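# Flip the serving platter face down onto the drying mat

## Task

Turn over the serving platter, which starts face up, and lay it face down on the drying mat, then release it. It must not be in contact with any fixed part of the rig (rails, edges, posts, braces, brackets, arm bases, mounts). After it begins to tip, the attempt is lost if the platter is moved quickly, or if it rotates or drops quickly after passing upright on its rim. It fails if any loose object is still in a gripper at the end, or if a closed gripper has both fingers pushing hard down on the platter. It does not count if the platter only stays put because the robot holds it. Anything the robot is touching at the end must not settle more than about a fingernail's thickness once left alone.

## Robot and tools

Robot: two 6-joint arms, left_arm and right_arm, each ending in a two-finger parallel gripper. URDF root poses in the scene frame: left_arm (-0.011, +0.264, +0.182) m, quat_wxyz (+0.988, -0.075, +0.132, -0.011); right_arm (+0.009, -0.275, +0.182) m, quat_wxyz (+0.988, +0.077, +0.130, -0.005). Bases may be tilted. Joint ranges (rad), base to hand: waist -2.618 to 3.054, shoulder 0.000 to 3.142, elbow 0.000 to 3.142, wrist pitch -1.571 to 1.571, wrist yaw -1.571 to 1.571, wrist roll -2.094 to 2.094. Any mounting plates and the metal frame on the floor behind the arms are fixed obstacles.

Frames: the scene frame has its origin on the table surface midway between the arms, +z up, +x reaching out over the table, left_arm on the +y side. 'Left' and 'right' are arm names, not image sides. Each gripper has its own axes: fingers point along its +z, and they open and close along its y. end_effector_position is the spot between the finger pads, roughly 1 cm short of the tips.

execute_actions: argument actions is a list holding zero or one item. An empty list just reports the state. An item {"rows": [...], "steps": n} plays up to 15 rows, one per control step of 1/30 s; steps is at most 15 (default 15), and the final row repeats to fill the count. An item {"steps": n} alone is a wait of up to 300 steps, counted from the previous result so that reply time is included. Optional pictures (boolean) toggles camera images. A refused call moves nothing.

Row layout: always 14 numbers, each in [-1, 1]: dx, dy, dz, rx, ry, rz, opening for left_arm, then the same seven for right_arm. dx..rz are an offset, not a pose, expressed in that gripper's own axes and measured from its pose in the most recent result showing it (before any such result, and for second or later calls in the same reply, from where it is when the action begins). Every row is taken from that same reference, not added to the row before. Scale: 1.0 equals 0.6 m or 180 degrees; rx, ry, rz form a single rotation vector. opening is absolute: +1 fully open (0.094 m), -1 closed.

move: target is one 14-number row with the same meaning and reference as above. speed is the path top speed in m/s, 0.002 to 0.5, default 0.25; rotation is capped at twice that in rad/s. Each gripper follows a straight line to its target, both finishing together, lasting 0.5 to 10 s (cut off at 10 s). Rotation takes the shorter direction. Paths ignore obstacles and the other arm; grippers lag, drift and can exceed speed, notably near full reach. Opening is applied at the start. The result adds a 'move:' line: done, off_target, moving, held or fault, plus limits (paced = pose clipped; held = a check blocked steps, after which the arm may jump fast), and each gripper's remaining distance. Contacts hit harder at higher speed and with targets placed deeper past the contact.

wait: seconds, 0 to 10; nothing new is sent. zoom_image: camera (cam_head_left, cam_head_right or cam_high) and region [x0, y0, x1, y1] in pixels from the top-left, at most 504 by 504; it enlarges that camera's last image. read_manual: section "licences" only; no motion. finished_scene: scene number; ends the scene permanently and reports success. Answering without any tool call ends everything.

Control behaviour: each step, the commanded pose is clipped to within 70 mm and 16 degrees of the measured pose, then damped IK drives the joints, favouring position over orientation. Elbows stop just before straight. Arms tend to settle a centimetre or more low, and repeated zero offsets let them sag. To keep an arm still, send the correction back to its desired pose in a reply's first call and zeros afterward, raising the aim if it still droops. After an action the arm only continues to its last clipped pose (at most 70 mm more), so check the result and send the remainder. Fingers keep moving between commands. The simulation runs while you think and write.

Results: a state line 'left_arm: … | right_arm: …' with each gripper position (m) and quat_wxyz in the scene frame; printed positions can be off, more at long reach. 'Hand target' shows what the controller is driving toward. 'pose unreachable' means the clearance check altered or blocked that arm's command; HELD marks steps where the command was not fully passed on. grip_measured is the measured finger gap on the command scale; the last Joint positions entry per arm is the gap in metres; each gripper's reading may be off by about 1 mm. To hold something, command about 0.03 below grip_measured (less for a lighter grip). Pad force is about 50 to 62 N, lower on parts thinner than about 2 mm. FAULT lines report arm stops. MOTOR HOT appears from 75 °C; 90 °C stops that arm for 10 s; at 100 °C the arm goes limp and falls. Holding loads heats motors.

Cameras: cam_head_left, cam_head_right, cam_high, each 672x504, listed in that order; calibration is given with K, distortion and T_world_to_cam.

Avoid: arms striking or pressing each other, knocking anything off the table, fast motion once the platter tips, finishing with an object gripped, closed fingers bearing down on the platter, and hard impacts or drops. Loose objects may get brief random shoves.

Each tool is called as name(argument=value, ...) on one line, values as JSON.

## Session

execute_actions(actions=[])

Scene clock: 0.00 s of 3974.00 s.
left_arm: end_effector_position=(+0.3976, +0.1497, +0.2392) grip_measured=+1.000 end_effector_quat_wxyz=(+0.070, +0.811, +0.581, +0.024) | right_arm: end_effector_position=(+0.3244, -0.3143, +0.1597) grip_measured=+1.000 end_effector_quat_wxyz=(-0.017, +0.798, +0.587, +0.139)
Joint positions: left_arm=[-0.398  1.758  1.511 -0.992 -0.207  1.533  0.094] | right_arm=[-0.184  1.372  0.772 -0.523 -0.13   1.668  0.094]
Joint velocities: left_arm=[ 0.007  0.012 -0.017  0.066 -0.081  0.007  0.   ] | right_arm=[ 0.022  0.012 -0.002 -0.007 -0.051  0.037  0.   ]
Hand target (left_arm): +0.398, +0.147, +0.243; +0.075, +0.811, +0.579, +0.022
Hand target (right_arm): +0.324, -0.315, +0.161; -0.018, +0.798, +0.587, +0.137

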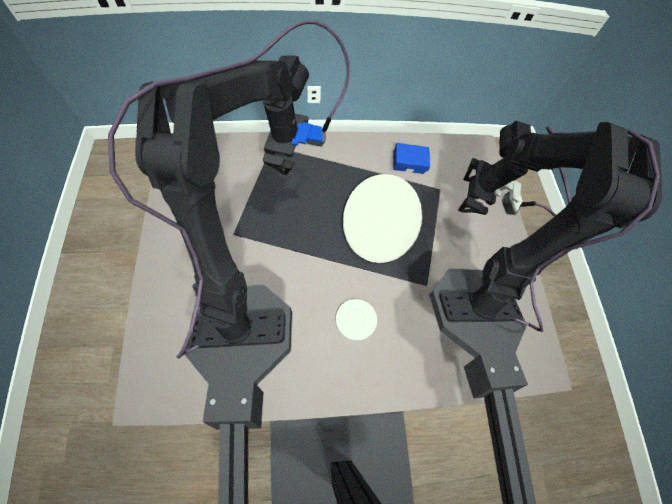

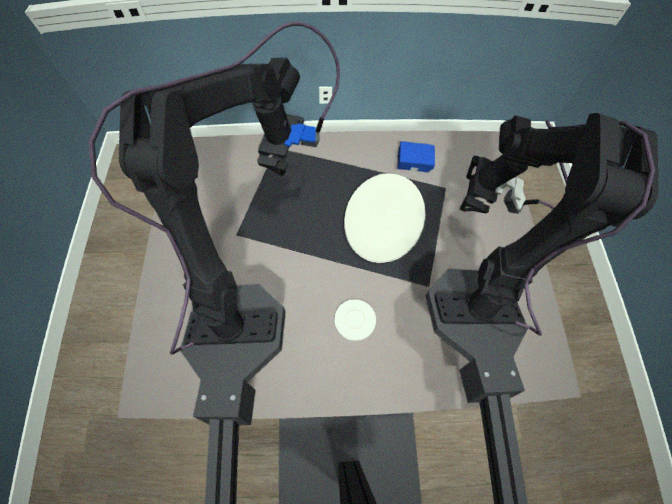

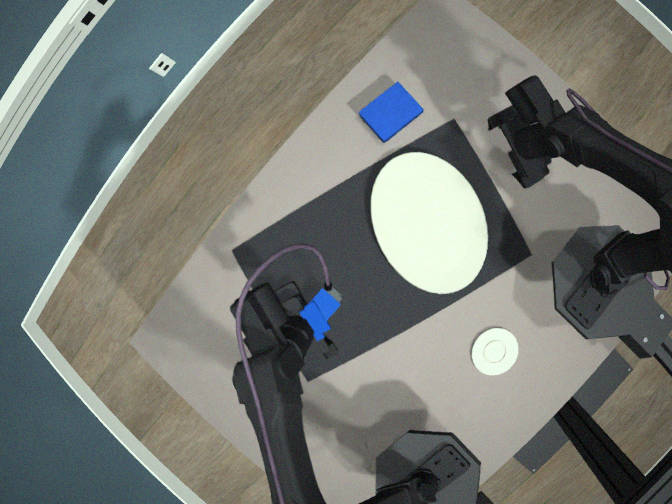

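move(target=[-0.176,-0.135,0.31,0.204,-0.214,-0.584,-0.1,0,0,0,0,0,0,1])

zoom_image(camera="cam_high", region=[300, 140, 540, 380])

Scene clock: 24.53 s of 3974.00 s.
left_arm: end_effector_position=(+0.3228, +0.0565, +0.0512) grip_measured=-0.098 end_effector_quat_wxyz=(+0.014, +0.006, +0.909, -0.417) | right_arm: end_effector_position=(+0.3244, -0.3143, +0.1597) grip_measured=+1.000 end_effector_quat_wxyz=(-0.017, +0.798, +0.587, +0.139)
Joint positions: left_arm=[-0.211  2.16   0.917  0.121  0.631 -0.248  0.042] | right_arm=[-0.184  1.372  0.772 -0.523 -0.13   1.668  0.094]
Joint velocities: left_arm=[-0.012  0.017  0.012  0.051 -0.066  0.022 -0.   ] | right_arm=[ 0.002 -0.002 -0.002 -0.037 -0.066 -0.007  0.   ]
Hand target (left_arm): +0.313, +0.057, +0.049; +0.002, -0.000, +0.906, -0.424
Hand target (right_arm): +0.324, -0.314, +0.160; -0.017, +0.798, +0.587, +0.139
Off the commanded pose (left_arm): 0.014 m, 2 deg.
Off the commanded pose (right_arm): 0.000 m, 0 deg.
After step 90, 16.63 s passed at rest.
move: off_target (left_arm)

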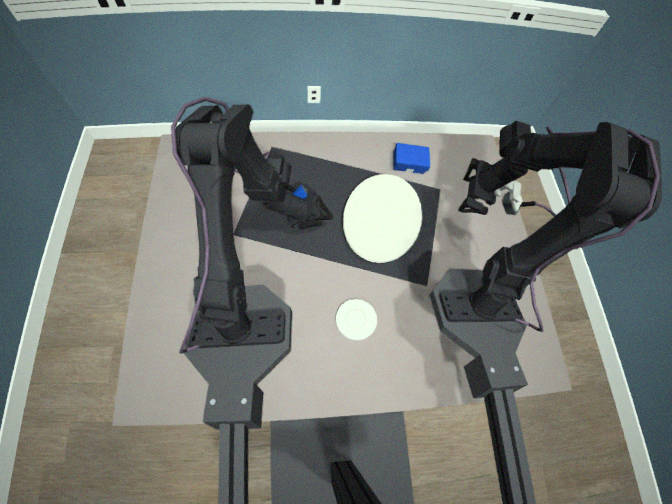

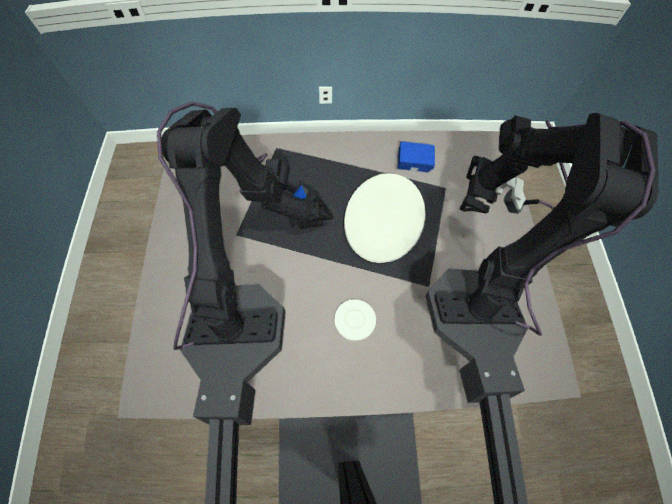

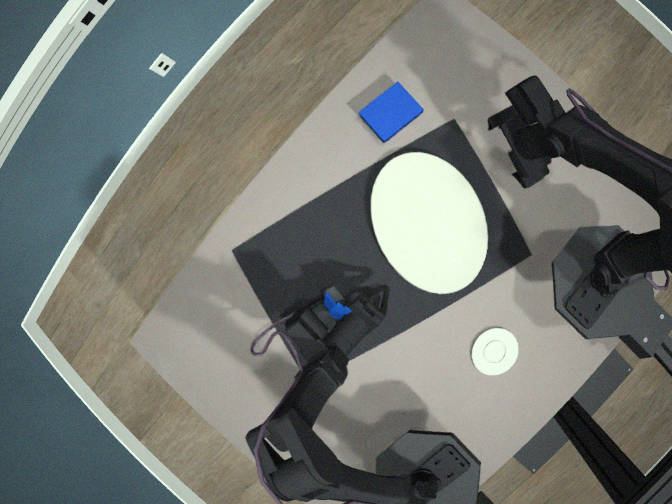

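Region (300, 140, 540, 380) of cam_high's 672x504 image, scaled by 2.100, with more detail than that image has.

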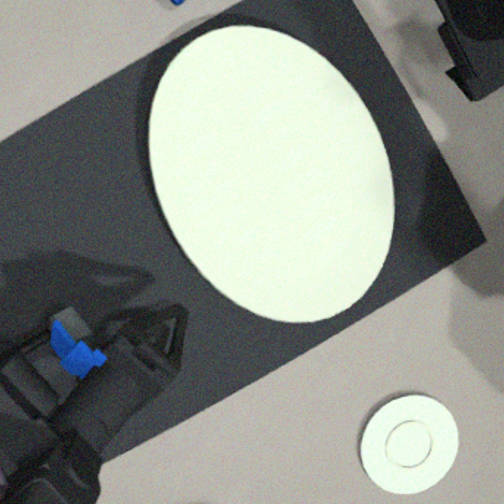

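move(target=[-0.045,-0.01,0.047,0,0,0,-0.1,0,0,0,0,0,0,1], speed=0.08)

zoom_image(camera="cam_high", region=[300, 140, 540, 380])

zoom_image(camera="cam_head_left", region=[270, 150, 430, 280])

Scene clock: 50.73 s of 3974.00 s.
left_arm: end_effector_position=(+0.3499, +0.0380, +0.0390) grip_measured=-0.098 end_effector_quat_wxyz=(+0.020, +0.003, +0.909, -0.416) | right_arm: end_effector_position=(+0.3244, -0.3143, +0.1597) grip_measured=+1.000 end_effector_quat_wxyz=(-0.017, +0.798, +0.587, +0.139)
Joint positions: left_arm=[-0.24   2.253  1.052  0.112  0.612 -0.289  0.042] | right_arm=[-0.184  1.372  0.772 -0.523 -0.13   1.668  0.094]
Joint velocities: left_arm=[ 0.002 -0.007  0.017 -0.051 -0.037  0.007 -0.001] | right_arm=[ 0.007  0.007  0.012  0.007  0.051 -0.037  0.   ]
Hand target (left_arm): +0.351, +0.032, +0.039; +0.014, +0.006, +0.909, -0.417
Hand target (right_arm): +0.324, -0.314, +0.160; -0.017, +0.798, +0.587, +0.139
Off the commanded pose (left_arm): 0.007 m, 1 deg.
Off the commanded pose (right_arm): 0.000 m, 0 deg.
After step 90, 22.40 s passed at rest.
move: done

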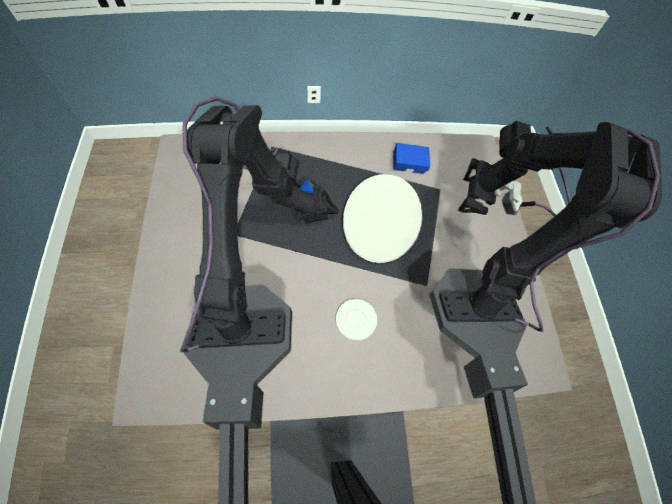

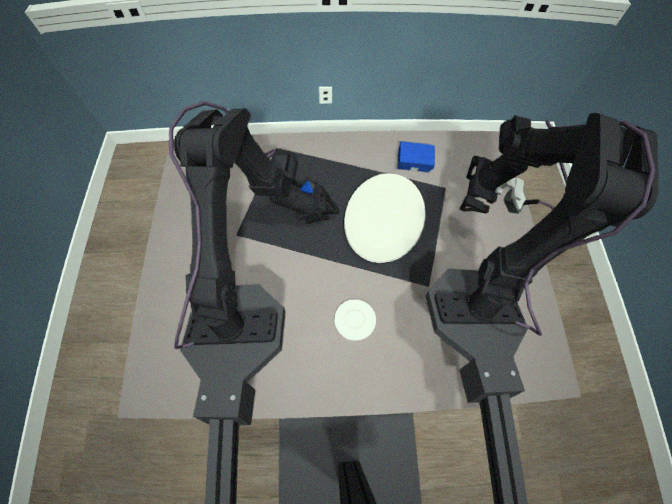

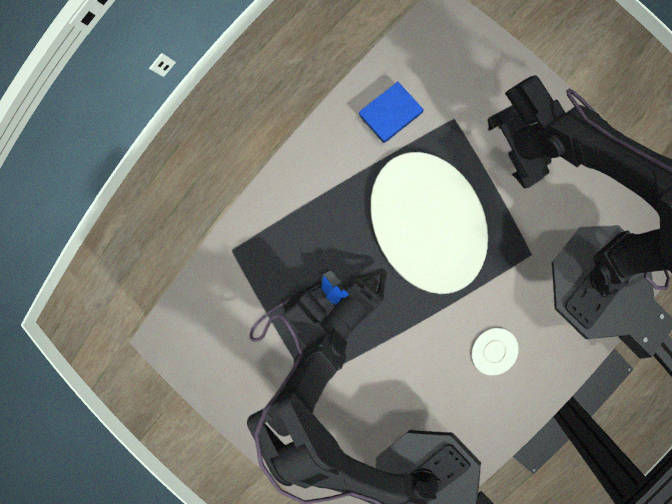

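Region (300, 140, 540, 380) of cam_high's 672x504 image, scaled by 2.100, with more detail than that image has.

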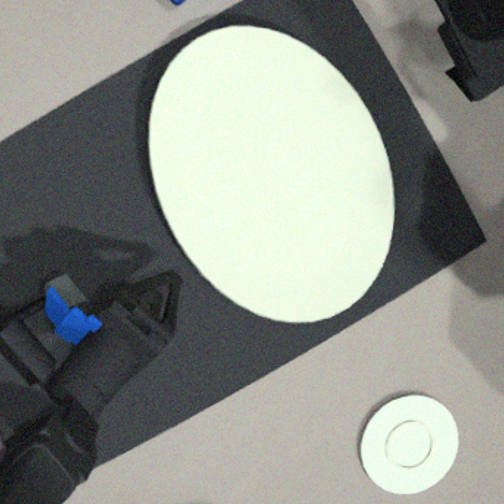

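Region (270, 150, 430, 280) of cam_head_left's 672x504 image, scaled by 3.150, with more detail than that image has; it fills the top 410 rows of this view, and the rest is white.

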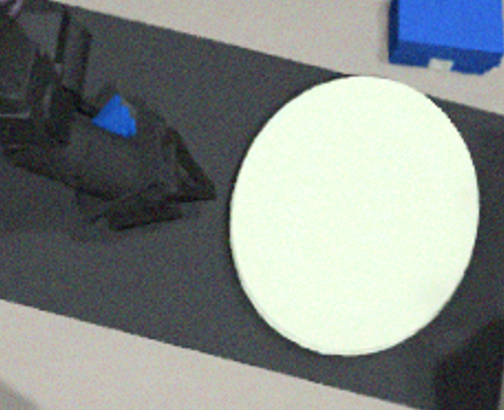

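move(target=[-0.017,-0.055,0.085,0,0,0,-0.1,0,0,0,0,0,0,1], speed=0.04)

zoom_image(camera="cam_high", region=[330, 190, 470, 330])

zoom_image(camera="cam_head_left", region=[290, 170, 390, 250])

Scene clock: 58.20 s of 3974.00 s.
left_arm: end_effector_position=(+0.3578, -0.0141, +0.0328) grip_measured=-0.098 end_effector_quat_wxyz=(+0.014, -0.001, +0.909, -0.417) | right_arm: end_effector_position=(+0.3244, -0.3143, +0.1597) grip_measured=+1.000 end_effector_quat_wxyz=(-0.017, +0.798, +0.587, +0.139)
Joint positions: left_arm=[-0.358  2.347  1.169  0.151  0.558 -0.42   0.042] | right_arm=[-0.184  1.372  0.772 -0.523 -0.13   1.668  0.094]
Joint velocities: left_arm=[-0.012  0.002 -0.012 -0.007 -0.007  0.066 -0.001] | right_arm=[-0.012 -0.027 -0.017  0.022 -0.007 -0.007  0.   ]
Hand target (left_arm): +0.361, -0.022, +0.031; +0.020, +0.004, +0.910, -0.415
Hand target (right_arm): +0.324, -0.314, +0.160; -0.017, +0.798, +0.587, +0.139
Off the commanded pose (left_arm): 0.009 m, 1 deg.
Off the commanded pose (right_arm): 0.000 m, 0 deg.
After step 90, 2.63 s passed at rest.
move: done

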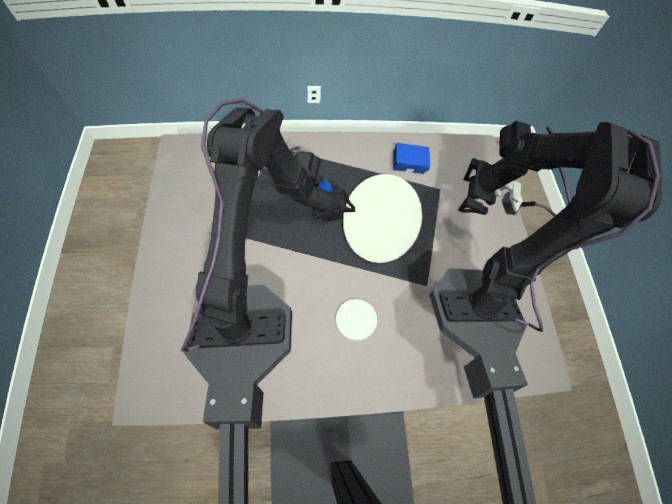

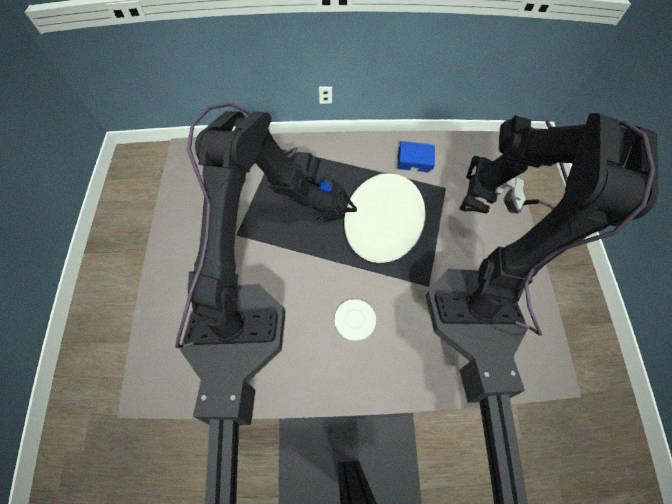

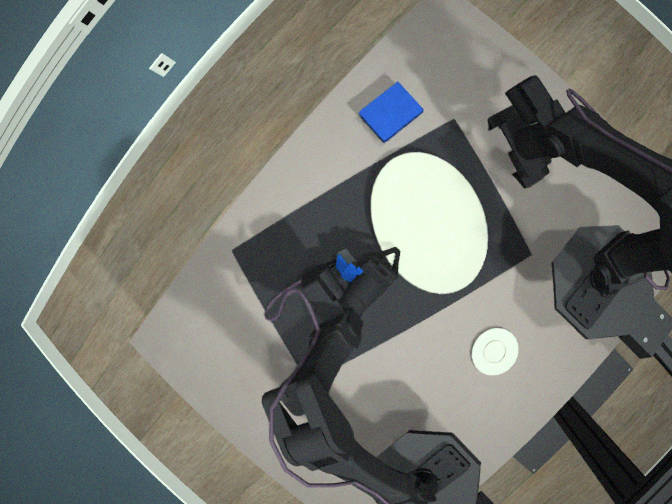

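Region (330, 190, 470, 330) of cam_high's 672x504 image, scaled by 3.600, with more detail than that image has.

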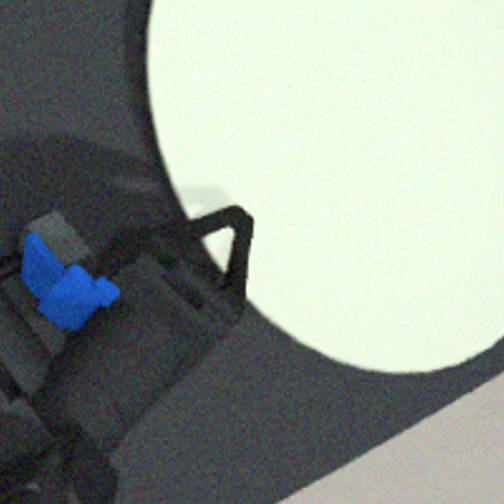

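Region (290, 170, 390, 250) of cam_head_left's 672x504 image, scaled by 5.040, with more detail than that image has; it fills the top 403 rows of this view, and the rest is white.

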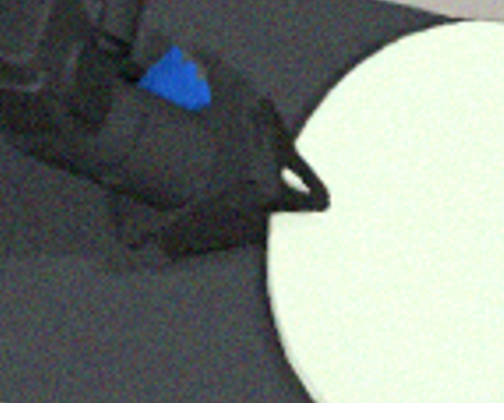

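Advance a little, close, lift with rotation to vertical.

move(target=[0,0,0.028,0,0,0,-0.1,0,0,0,0,0,0,1], speed=0.03)

move(target=[0,0,0,0,0,0,-1,0,0,0,0,0,0,1])

wait(seconds=0.7)

move(target=[0,-0.2,-0.1,-0.14,0,0,-1,0,0,0,0,0,0,1], speed=0.03)

Scene clock: 65.33 s of 3974.00 s.
left_arm: end_effector_position=(+0.3601, -0.0198, +0.0324) grip_measured=-0.099 end_effector_quat_wxyz=(+0.014, -0.005, +0.904, -0.426) | right_arm: end_effector_position=(+0.3244, -0.3143, +0.1597) grip_measured=+1.000 end_effector_quat_wxyz=(-0.017, +0.798, +0.587, +0.139)
Joint positions: left_arm=[-0.361  2.365  1.183  0.171  0.574 -0.439  0.042] | right_arm=[-0.184  1.372  0.772 -0.523 -0.13   1.668  0.094]
Joint velocities: left_arm=[-0.002 -0.017  0.027 -0.081 -0.051 -0.022  0.   ] | right_arm=[-0.017  0.022  0.007 -0.066  0.081 -0.095  0.   ]
Hand target (left_arm): +0.358, -0.026, +0.022; +0.014, -0.001, +0.909, -0.417
Hand target (right_arm): +0.324, -0.314, +0.160; -0.017, +0.798, +0.587, +0.139
Off the commanded pose (left_arm): 0.013 m, 1 deg.
Off the commanded pose (right_arm): 0.000 m, 0 deg.
After step 90, 3.23 s passed at rest.
move: off_target (left_arm)

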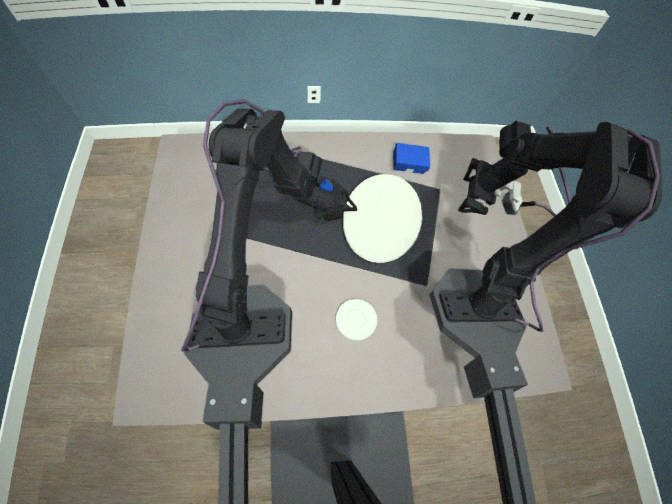

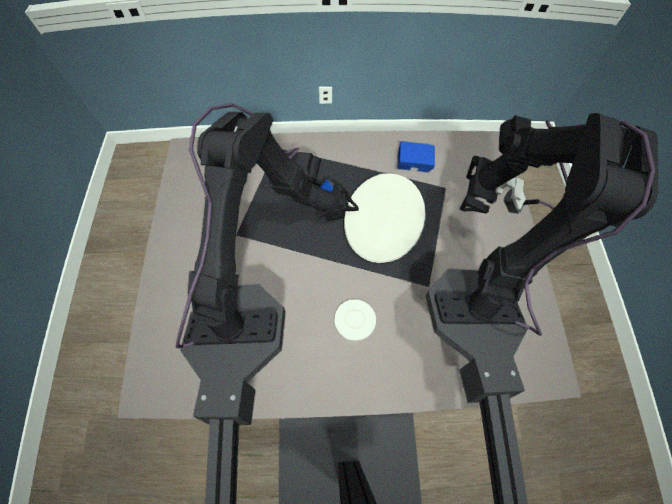

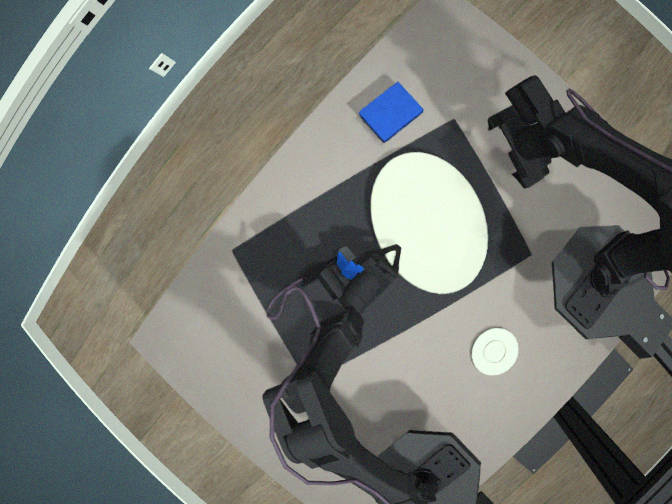

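Scene clock: 65.83 s of 3974.00 s.
left_arm: end_effector_position=(+0.3584, -0.0186, +0.0367) grip_measured=-0.752 end_effector_quat_wxyz=(+0.011, +0.009, +0.897, -0.442) | right_arm: end_effector_position=(+0.3244, -0.3143, +0.1597) grip_measured=+1.000 end_effector_quat_wxyz=(-0.017, +0.798, +0.587, +0.139)
Joint positions: left_arm=[-0.348  2.362  1.181  0.162  0.62  -0.404  0.012] | right_arm=[-0.184  1.372  0.772 -0.523 -0.13   1.668  0.094]
Joint velocities: left_arm=[ 0.012 -0.017 -0.012 -0.051  0.007 -0.007 -0.001] | right_arm=[ 0.012 -0.012 -0.012 -0.037 -0.022 -0.022  0.   ]
Hand target (left_arm): +0.360, -0.020, +0.033; +0.014, -0.004, +0.904, -0.427
Hand target (right_arm): +0.324, -0.314, +0.160; -0.017, +0.798, +0.587, +0.139
Off the commanded pose (left_arm): 0.005 m, 3 deg.
Off the commanded pose (right_arm): 0.000 m, 0 deg.
move: off_target (left_arm)

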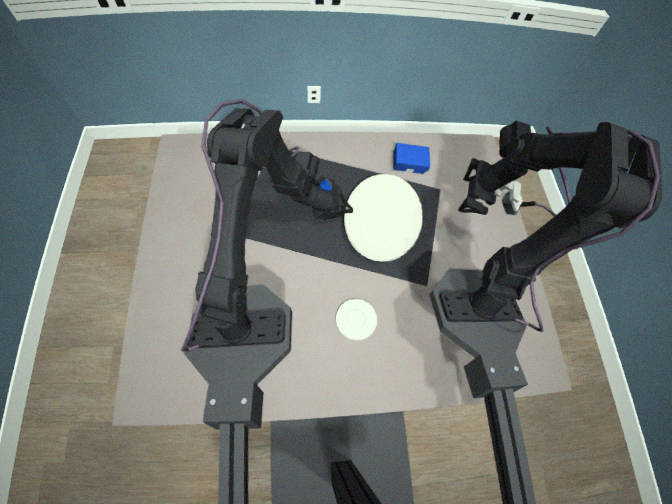

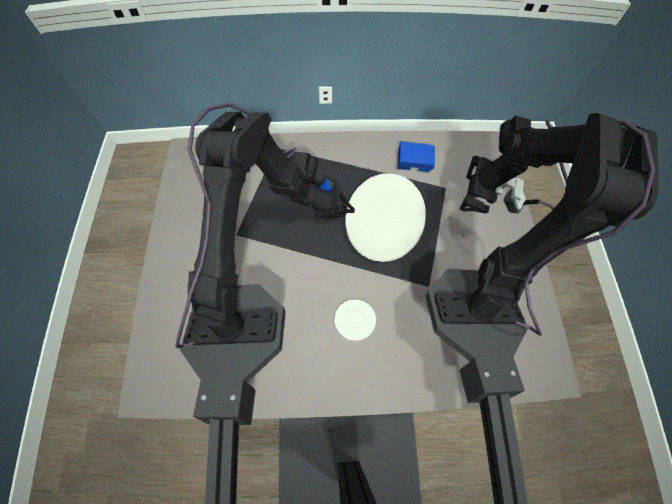

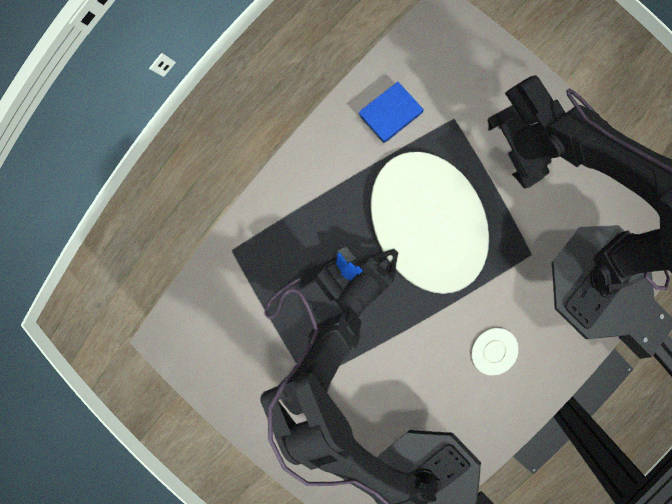

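Scene clock: 66.53 s of 3974.00 s.
left_arm: end_effector_position=(+0.3585, -0.0187, +0.0368) grip_measured=-0.752 end_effector_quat_wxyz=(+0.012, +0.009, +0.897, -0.442) | right_arm: end_effector_position=(+0.3244, -0.3143, +0.1597) grip_measured=+1.000 end_effector_quat_wxyz=(-0.017, +0.798, +0.587, +0.139)
Joint positions: left_arm=[-0.348  2.362  1.181  0.163  0.62  -0.403  0.012] | right_arm=[-0.184  1.372  0.772 -0.523 -0.13   1.668  0.094]
Joint velocities: left_arm=[ 0.002 -0.012  0.002  0.022  0.007 -0.022  0.   ] | right_arm=[ 0.007 -0.002  0.007 -0.037 -0.007  0.037  0.   ]
Hand target (left_arm): +0.360, -0.020, +0.033; +0.014, -0.004, +0.904, -0.427
Hand target (right_arm): +0.324, -0.314, +0.160; -0.017, +0.798, +0.587, +0.139
Off the commanded pose (left_arm): 0.005 m, 3 deg.
Off the commanded pose (right_arm): 0.000 m, 0 deg.
Steps of this call (steps 1 to 21: nothing new was sent). Readings (end_effector_position):
1: left_arm (+0.3584, -0.0186, +0.0367) | right_arm (+0.3244, -0.3143, +0.1597)
2: left_arm (+0.3584, -0.0186, +0.0367) | right_arm (+0.3244, -0.3143, +0.1597)
4: left_arm (+0.3585, -0.0187, +0.0368) | right_arm (+0.3244, -0.3143, +0.1597)
8: left_arm (+0.3585, -0.0187, +0.0368) | right_arm (+0.3244, -0.3143, +0.1597)
21: the state above

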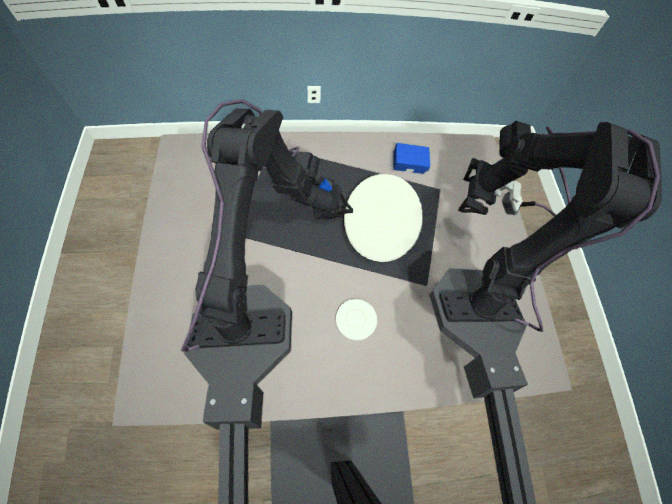

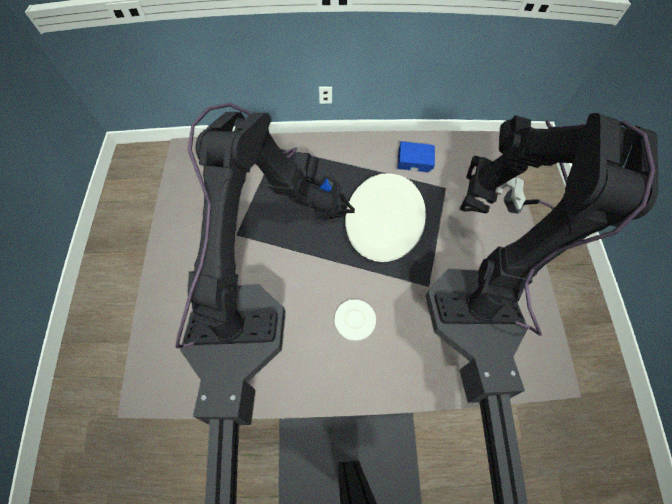

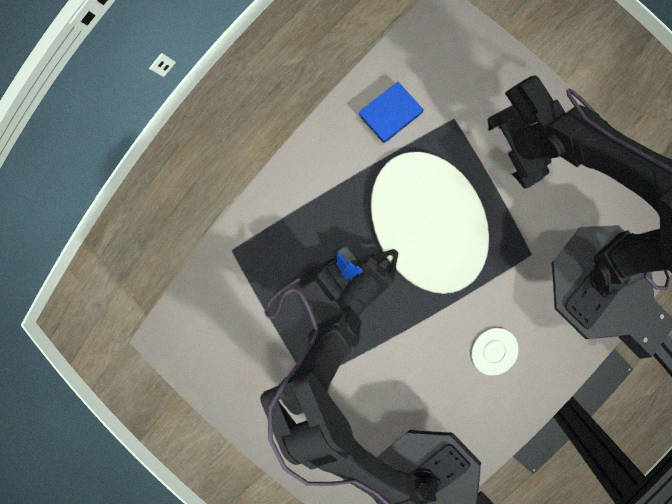

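Scene clock: 74.10 s of 3974.00 s.
left_arm: end_effector_position=(+0.3458, -0.0535, +0.1484) grip_measured=-0.839 end_effector_quat_wxyz=(+0.005, +0.020, +0.965, -0.261) | right_arm: end_effector_position=(+0.3244, -0.3143, +0.1597) grip_measured=+1.000 end_effector_quat_wxyz=(-0.017, +0.798, +0.587, +0.139)
Joint positions: left_arm=[-0.646  2.076  1.382 -0.443  0.148 -0.59   0.008] | right_arm=[-0.184  1.372  0.772 -0.523 -0.13   1.668  0.094]
Joint velocities: left_arm=[ 0.007  0.002  0.007 -0.022 -0.022 -0.037 -0.   ] | right_arm=[-0.007 -0.002 -0.012  0.007  0.007  0.051  0.   ]
Hand target (left_arm): +0.353, -0.042, +0.167; +0.015, +0.007, +0.971, -0.238
Hand target (right_arm): +0.324, -0.314, +0.160; -0.017, +0.798, +0.587, +0.139
Off the commanded pose (left_arm): 0.024 m, 3 deg.
Off the commanded pose (right_arm): 0.000 m, 0 deg.
move: off_target (left_arm)

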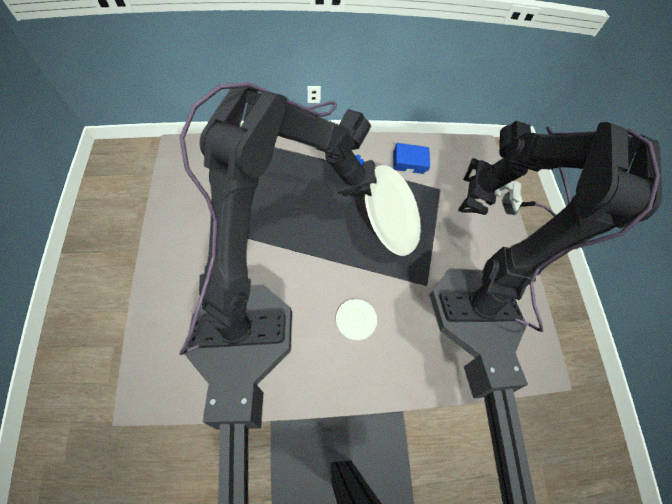

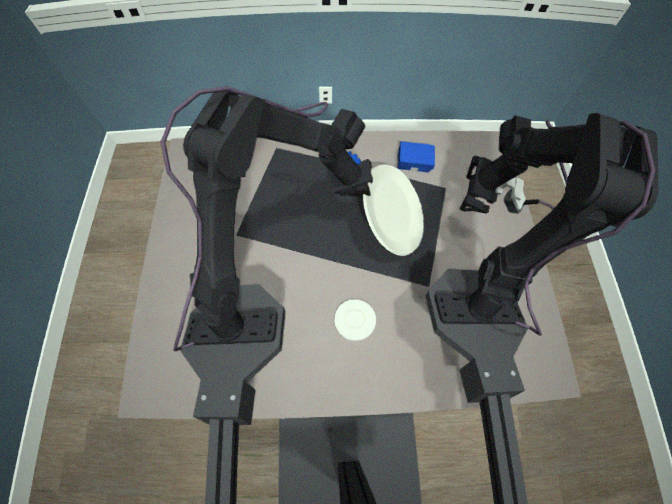

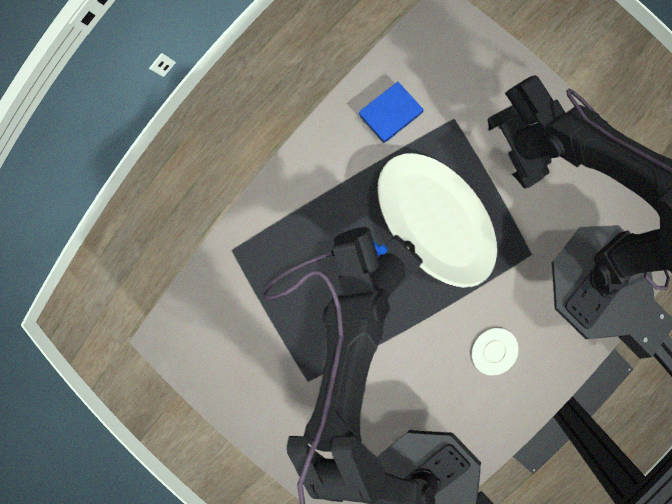

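move(target=[0.025,0.01,-0.25,-0.17,0,0,-1,0,0,0,0,0,0,1], speed=0.03)

Scene clock: 88.17 s of 3974.00 s.
left_arm: end_effector_position=(+0.3254, +0.0420, +0.2433) grip_measured=-0.852 end_effector_quat_wxyz=(-0.015, +0.017, +0.999, +0.031) | right_arm: end_effector_position=(+0.3244, -0.3143, +0.1597) grip_measured=+1.000 end_effector_quat_wxyz=(-0.017, +0.798, +0.587, +0.139)
Joint positions: left_arm=[-0.767  2.005  1.749 -1.297 -0.316 -0.764  0.007] | right_arm=[-0.184  1.372  0.772 -0.523 -0.13   1.668  0.094]
Joint velocities: left_arm=[ 0.002 -0.007  0.022 -0.125 -0.022  0.037  0.   ] | right_arm=[0.002 0.002 0.002 0.022 0.007 0.007 0.   ]
Hand target (left_arm): +0.329, +0.031, +0.274; +0.009, +0.018, +1.000, +0.002
Hand target (right_arm): +0.324, -0.314, +0.160; -0.017, +0.798, +0.587, +0.139
Off the commanded pose (left_arm): 0.035 m, 4 deg.
Off the commanded pose (right_arm): 0.000 m, 0 deg.
After step 90, 1.90 s passed at rest.
move: off_target (left_arm)

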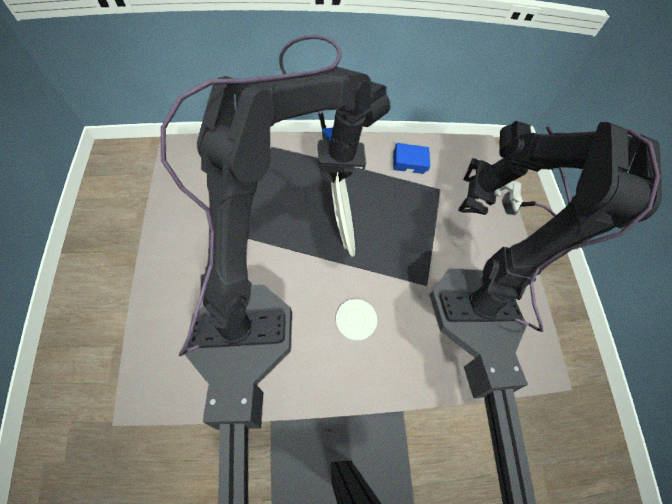

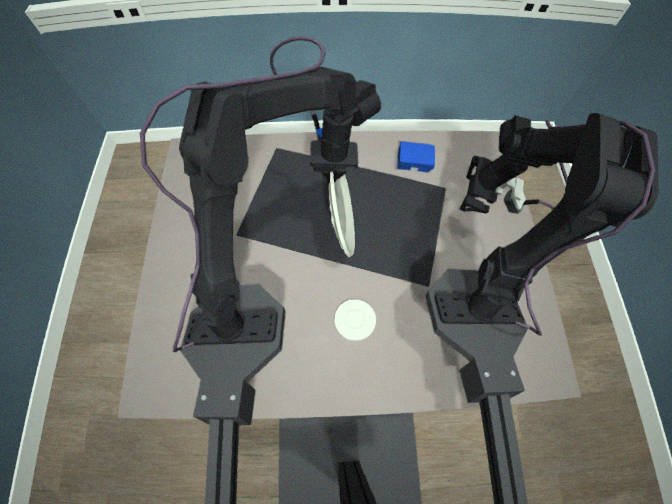

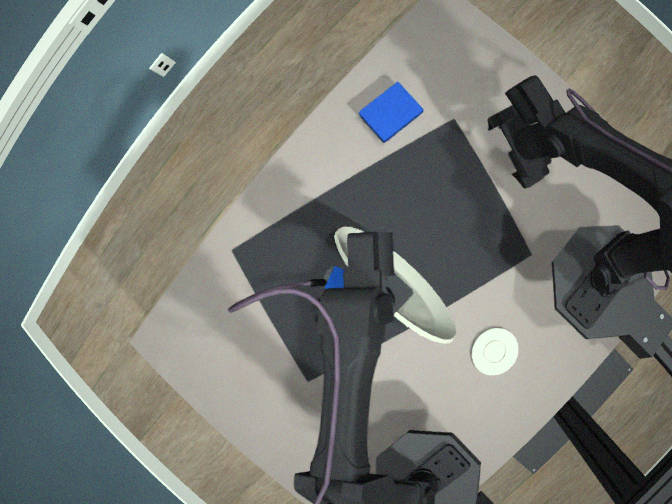

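move(target=[0,0,-0.05,0,0,0.278,-1,0,0,0,0,0,0,1], speed=0.07)

move(target=[0,0,-0.03,0,0,0.278,-1,0,0,0,0,0,0,1], speed=0.07)

move(target=[0,0,-0.03,0,0,0.278,-1,0,0,0,0,0,0,1], speed=0.07)

Scene clock: 99.77 s of 3974.00 s.
left_arm: end_effector_position=(+0.3289, +0.0485, +0.2446) grip_measured=-0.853 end_effector_quat_wxyz=(-0.039, +0.423, +0.904, +0.039) | right_arm: end_effector_position=(+0.3244, -0.3143, +0.1597) grip_measured=+1.000 end_effector_quat_wxyz=(-0.017, +0.798, +0.587, +0.139)
Joint positions: left_arm=[-0.76   2.034  1.797 -1.353 -0.339  0.072  0.007] | right_arm=[-0.184  1.372  0.772 -0.523 -0.13   1.668  0.094]
Joint velocities: left_arm=[-0.012  0.007  0.007 -0.022  0.007 -0.037  0.   ] | right_arm=[ 0.002  0.002 -0.007  0.007  0.007  0.007  0.   ]
Hand target (left_arm): +0.326, +0.041, +0.272; -0.025, +0.438, +0.898, +0.021
Hand target (right_arm): +0.324, -0.314, +0.160; -0.017, +0.798, +0.587, +0.139
Off the commanded pose (left_arm): 0.030 m, 3 deg.
Off the commanded pose (right_arm): 0.000 m, 0 deg.
After step 90, 2.07 s passed at rest.
move: off_target (left_arm)

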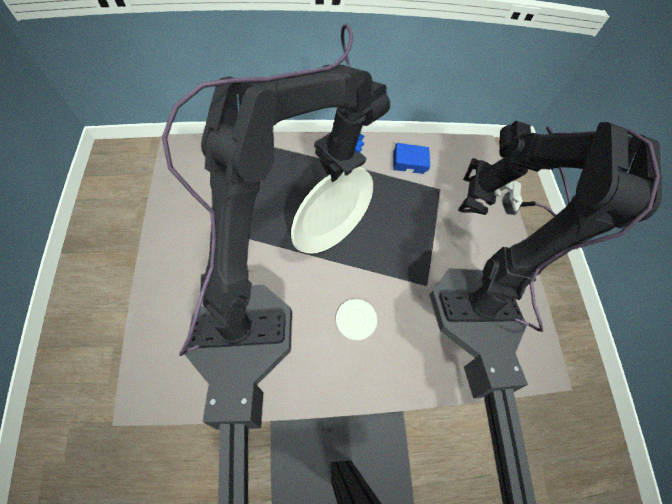

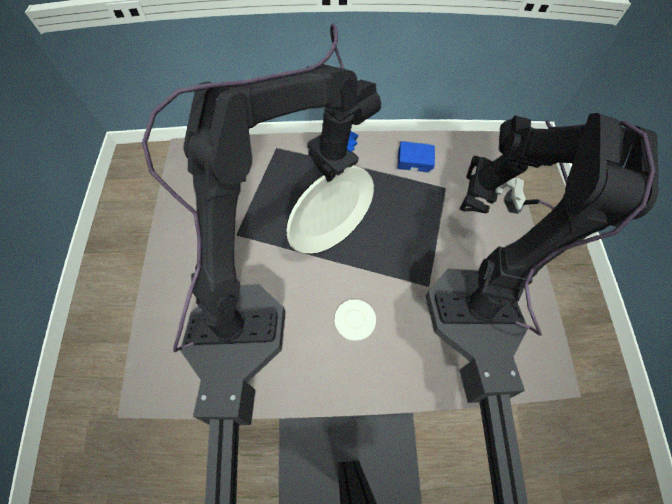

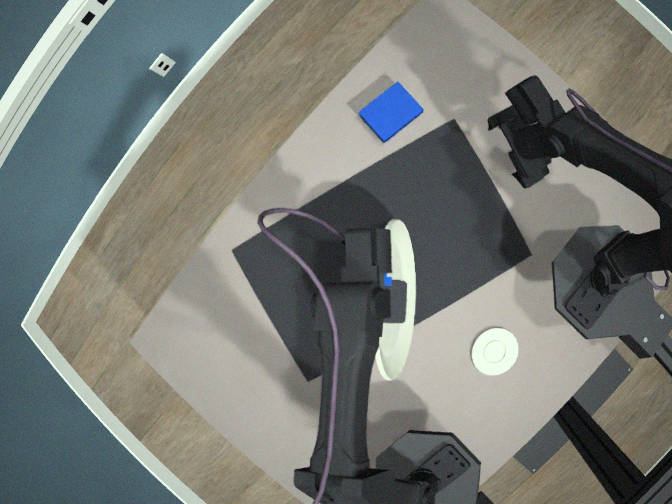

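Scene clock: 106.33 s of 3974.00 s.
left_arm: end_effector_position=(+0.3320, +0.0482, +0.2313) grip_measured=-0.853 end_effector_quat_wxyz=(-0.061, +0.755, +0.652, +0.026) | right_arm: end_effector_position=(+0.3244, -0.3143, +0.1597) grip_measured=+1.000 end_effector_quat_wxyz=(-0.017, +0.798, +0.587, +0.139)
Joint positions: left_arm=[-0.751  2.066  1.794 -1.333 -0.353  0.918  0.007] | right_arm=[-0.184  1.372  0.772 -0.523 -0.13   1.668  0.094]
Joint velocities: left_arm=[-0.007 -0.007 -0.017 -0.081  0.037 -0.037  0.002] | right_arm=[ 0.007 -0.012 -0.022  0.022 -0.007  0.037  0.   ]
Hand target (left_arm): +0.329, +0.047, +0.261; -0.050, +0.766, +0.641, +0.019
Hand target (right_arm): +0.324, -0.314, +0.160; -0.017, +0.798, +0.587, +0.139
Off the commanded pose (left_arm): 0.031 m, 2 deg.
Off the commanded pose (right_arm): 0.000 m, 0 deg.
move: off_target (left_arm)

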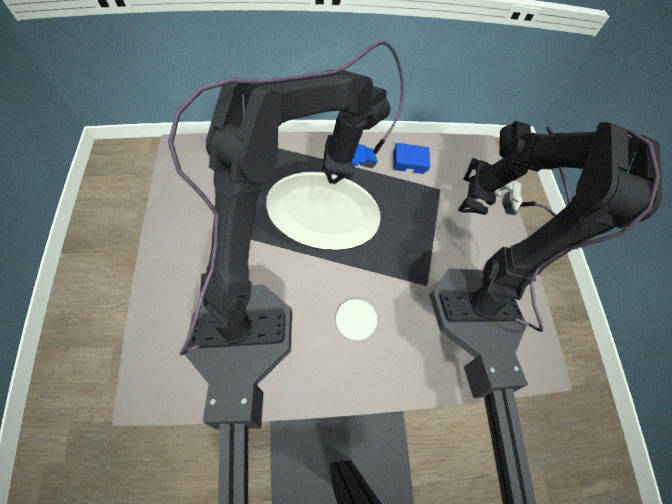

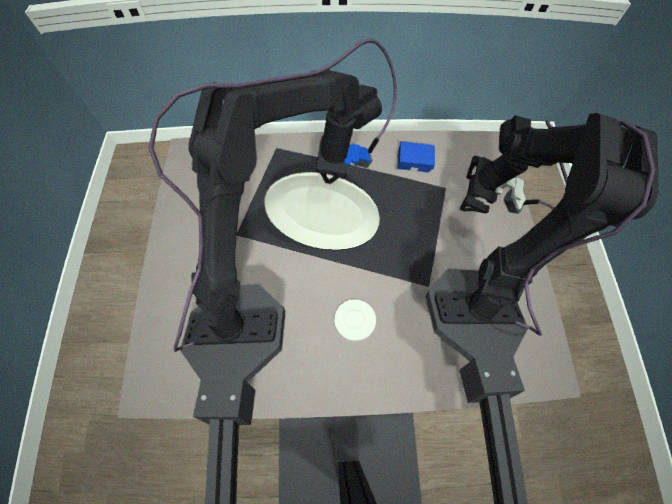

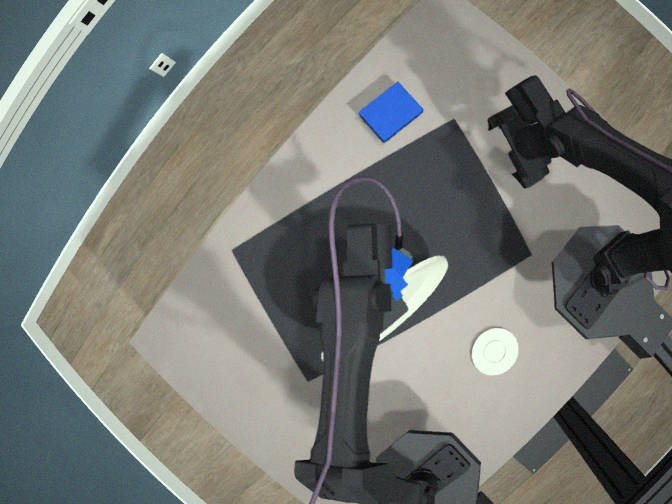

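Scene clock: 112.87 s of 3974.00 s.
left_arm: end_effector_position=(+0.3328, +0.0426, +0.2199) grip_measured=-0.853 end_effector_quat_wxyz=(-0.064, +0.956, +0.287, -0.008) | right_arm: end_effector_position=(+0.3244, -0.3143, +0.1597) grip_measured=+1.000 end_effector_quat_wxyz=(-0.017, +0.798, +0.587, +0.139)
Joint positions: left_arm=[-0.745  2.094  1.794 -1.305 -0.338  1.764  0.007] | right_arm=[-0.184  1.372  0.772 -0.523 -0.13   1.668  0.094]
Joint velocities: left_arm=[ 0.012 -0.007 -0.007  0.051  0.007 -0.022 -0.001] | right_arm=[-0.002 -0.027  0.002  0.007 -0.051 -0.007  0.   ]
Hand target (left_arm): +0.332, +0.046, +0.248; -0.064, +0.960, +0.271, -0.001
Hand target (right_arm): +0.324, -0.314, +0.160; -0.017, +0.798, +0.587, +0.139
Off the commanded pose (left_arm): 0.029 m, 2 deg.
Off the commanded pose (right_arm): 0.000 m, 0 deg.
move: off_target (left_arm)

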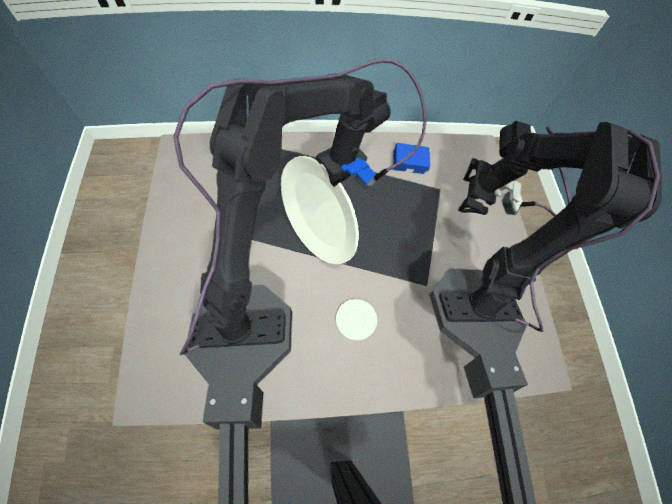

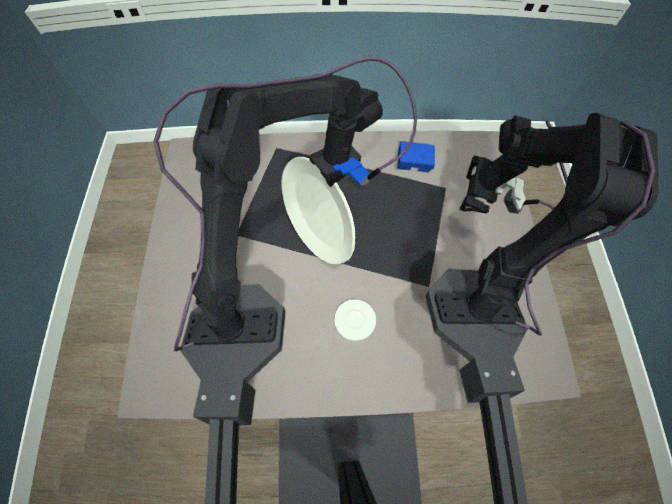

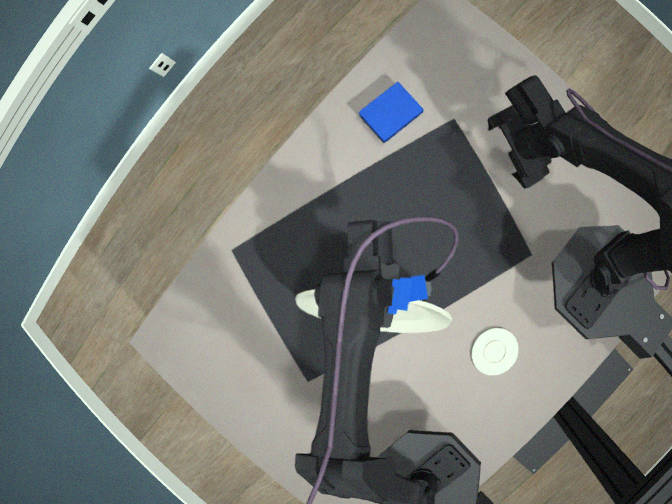

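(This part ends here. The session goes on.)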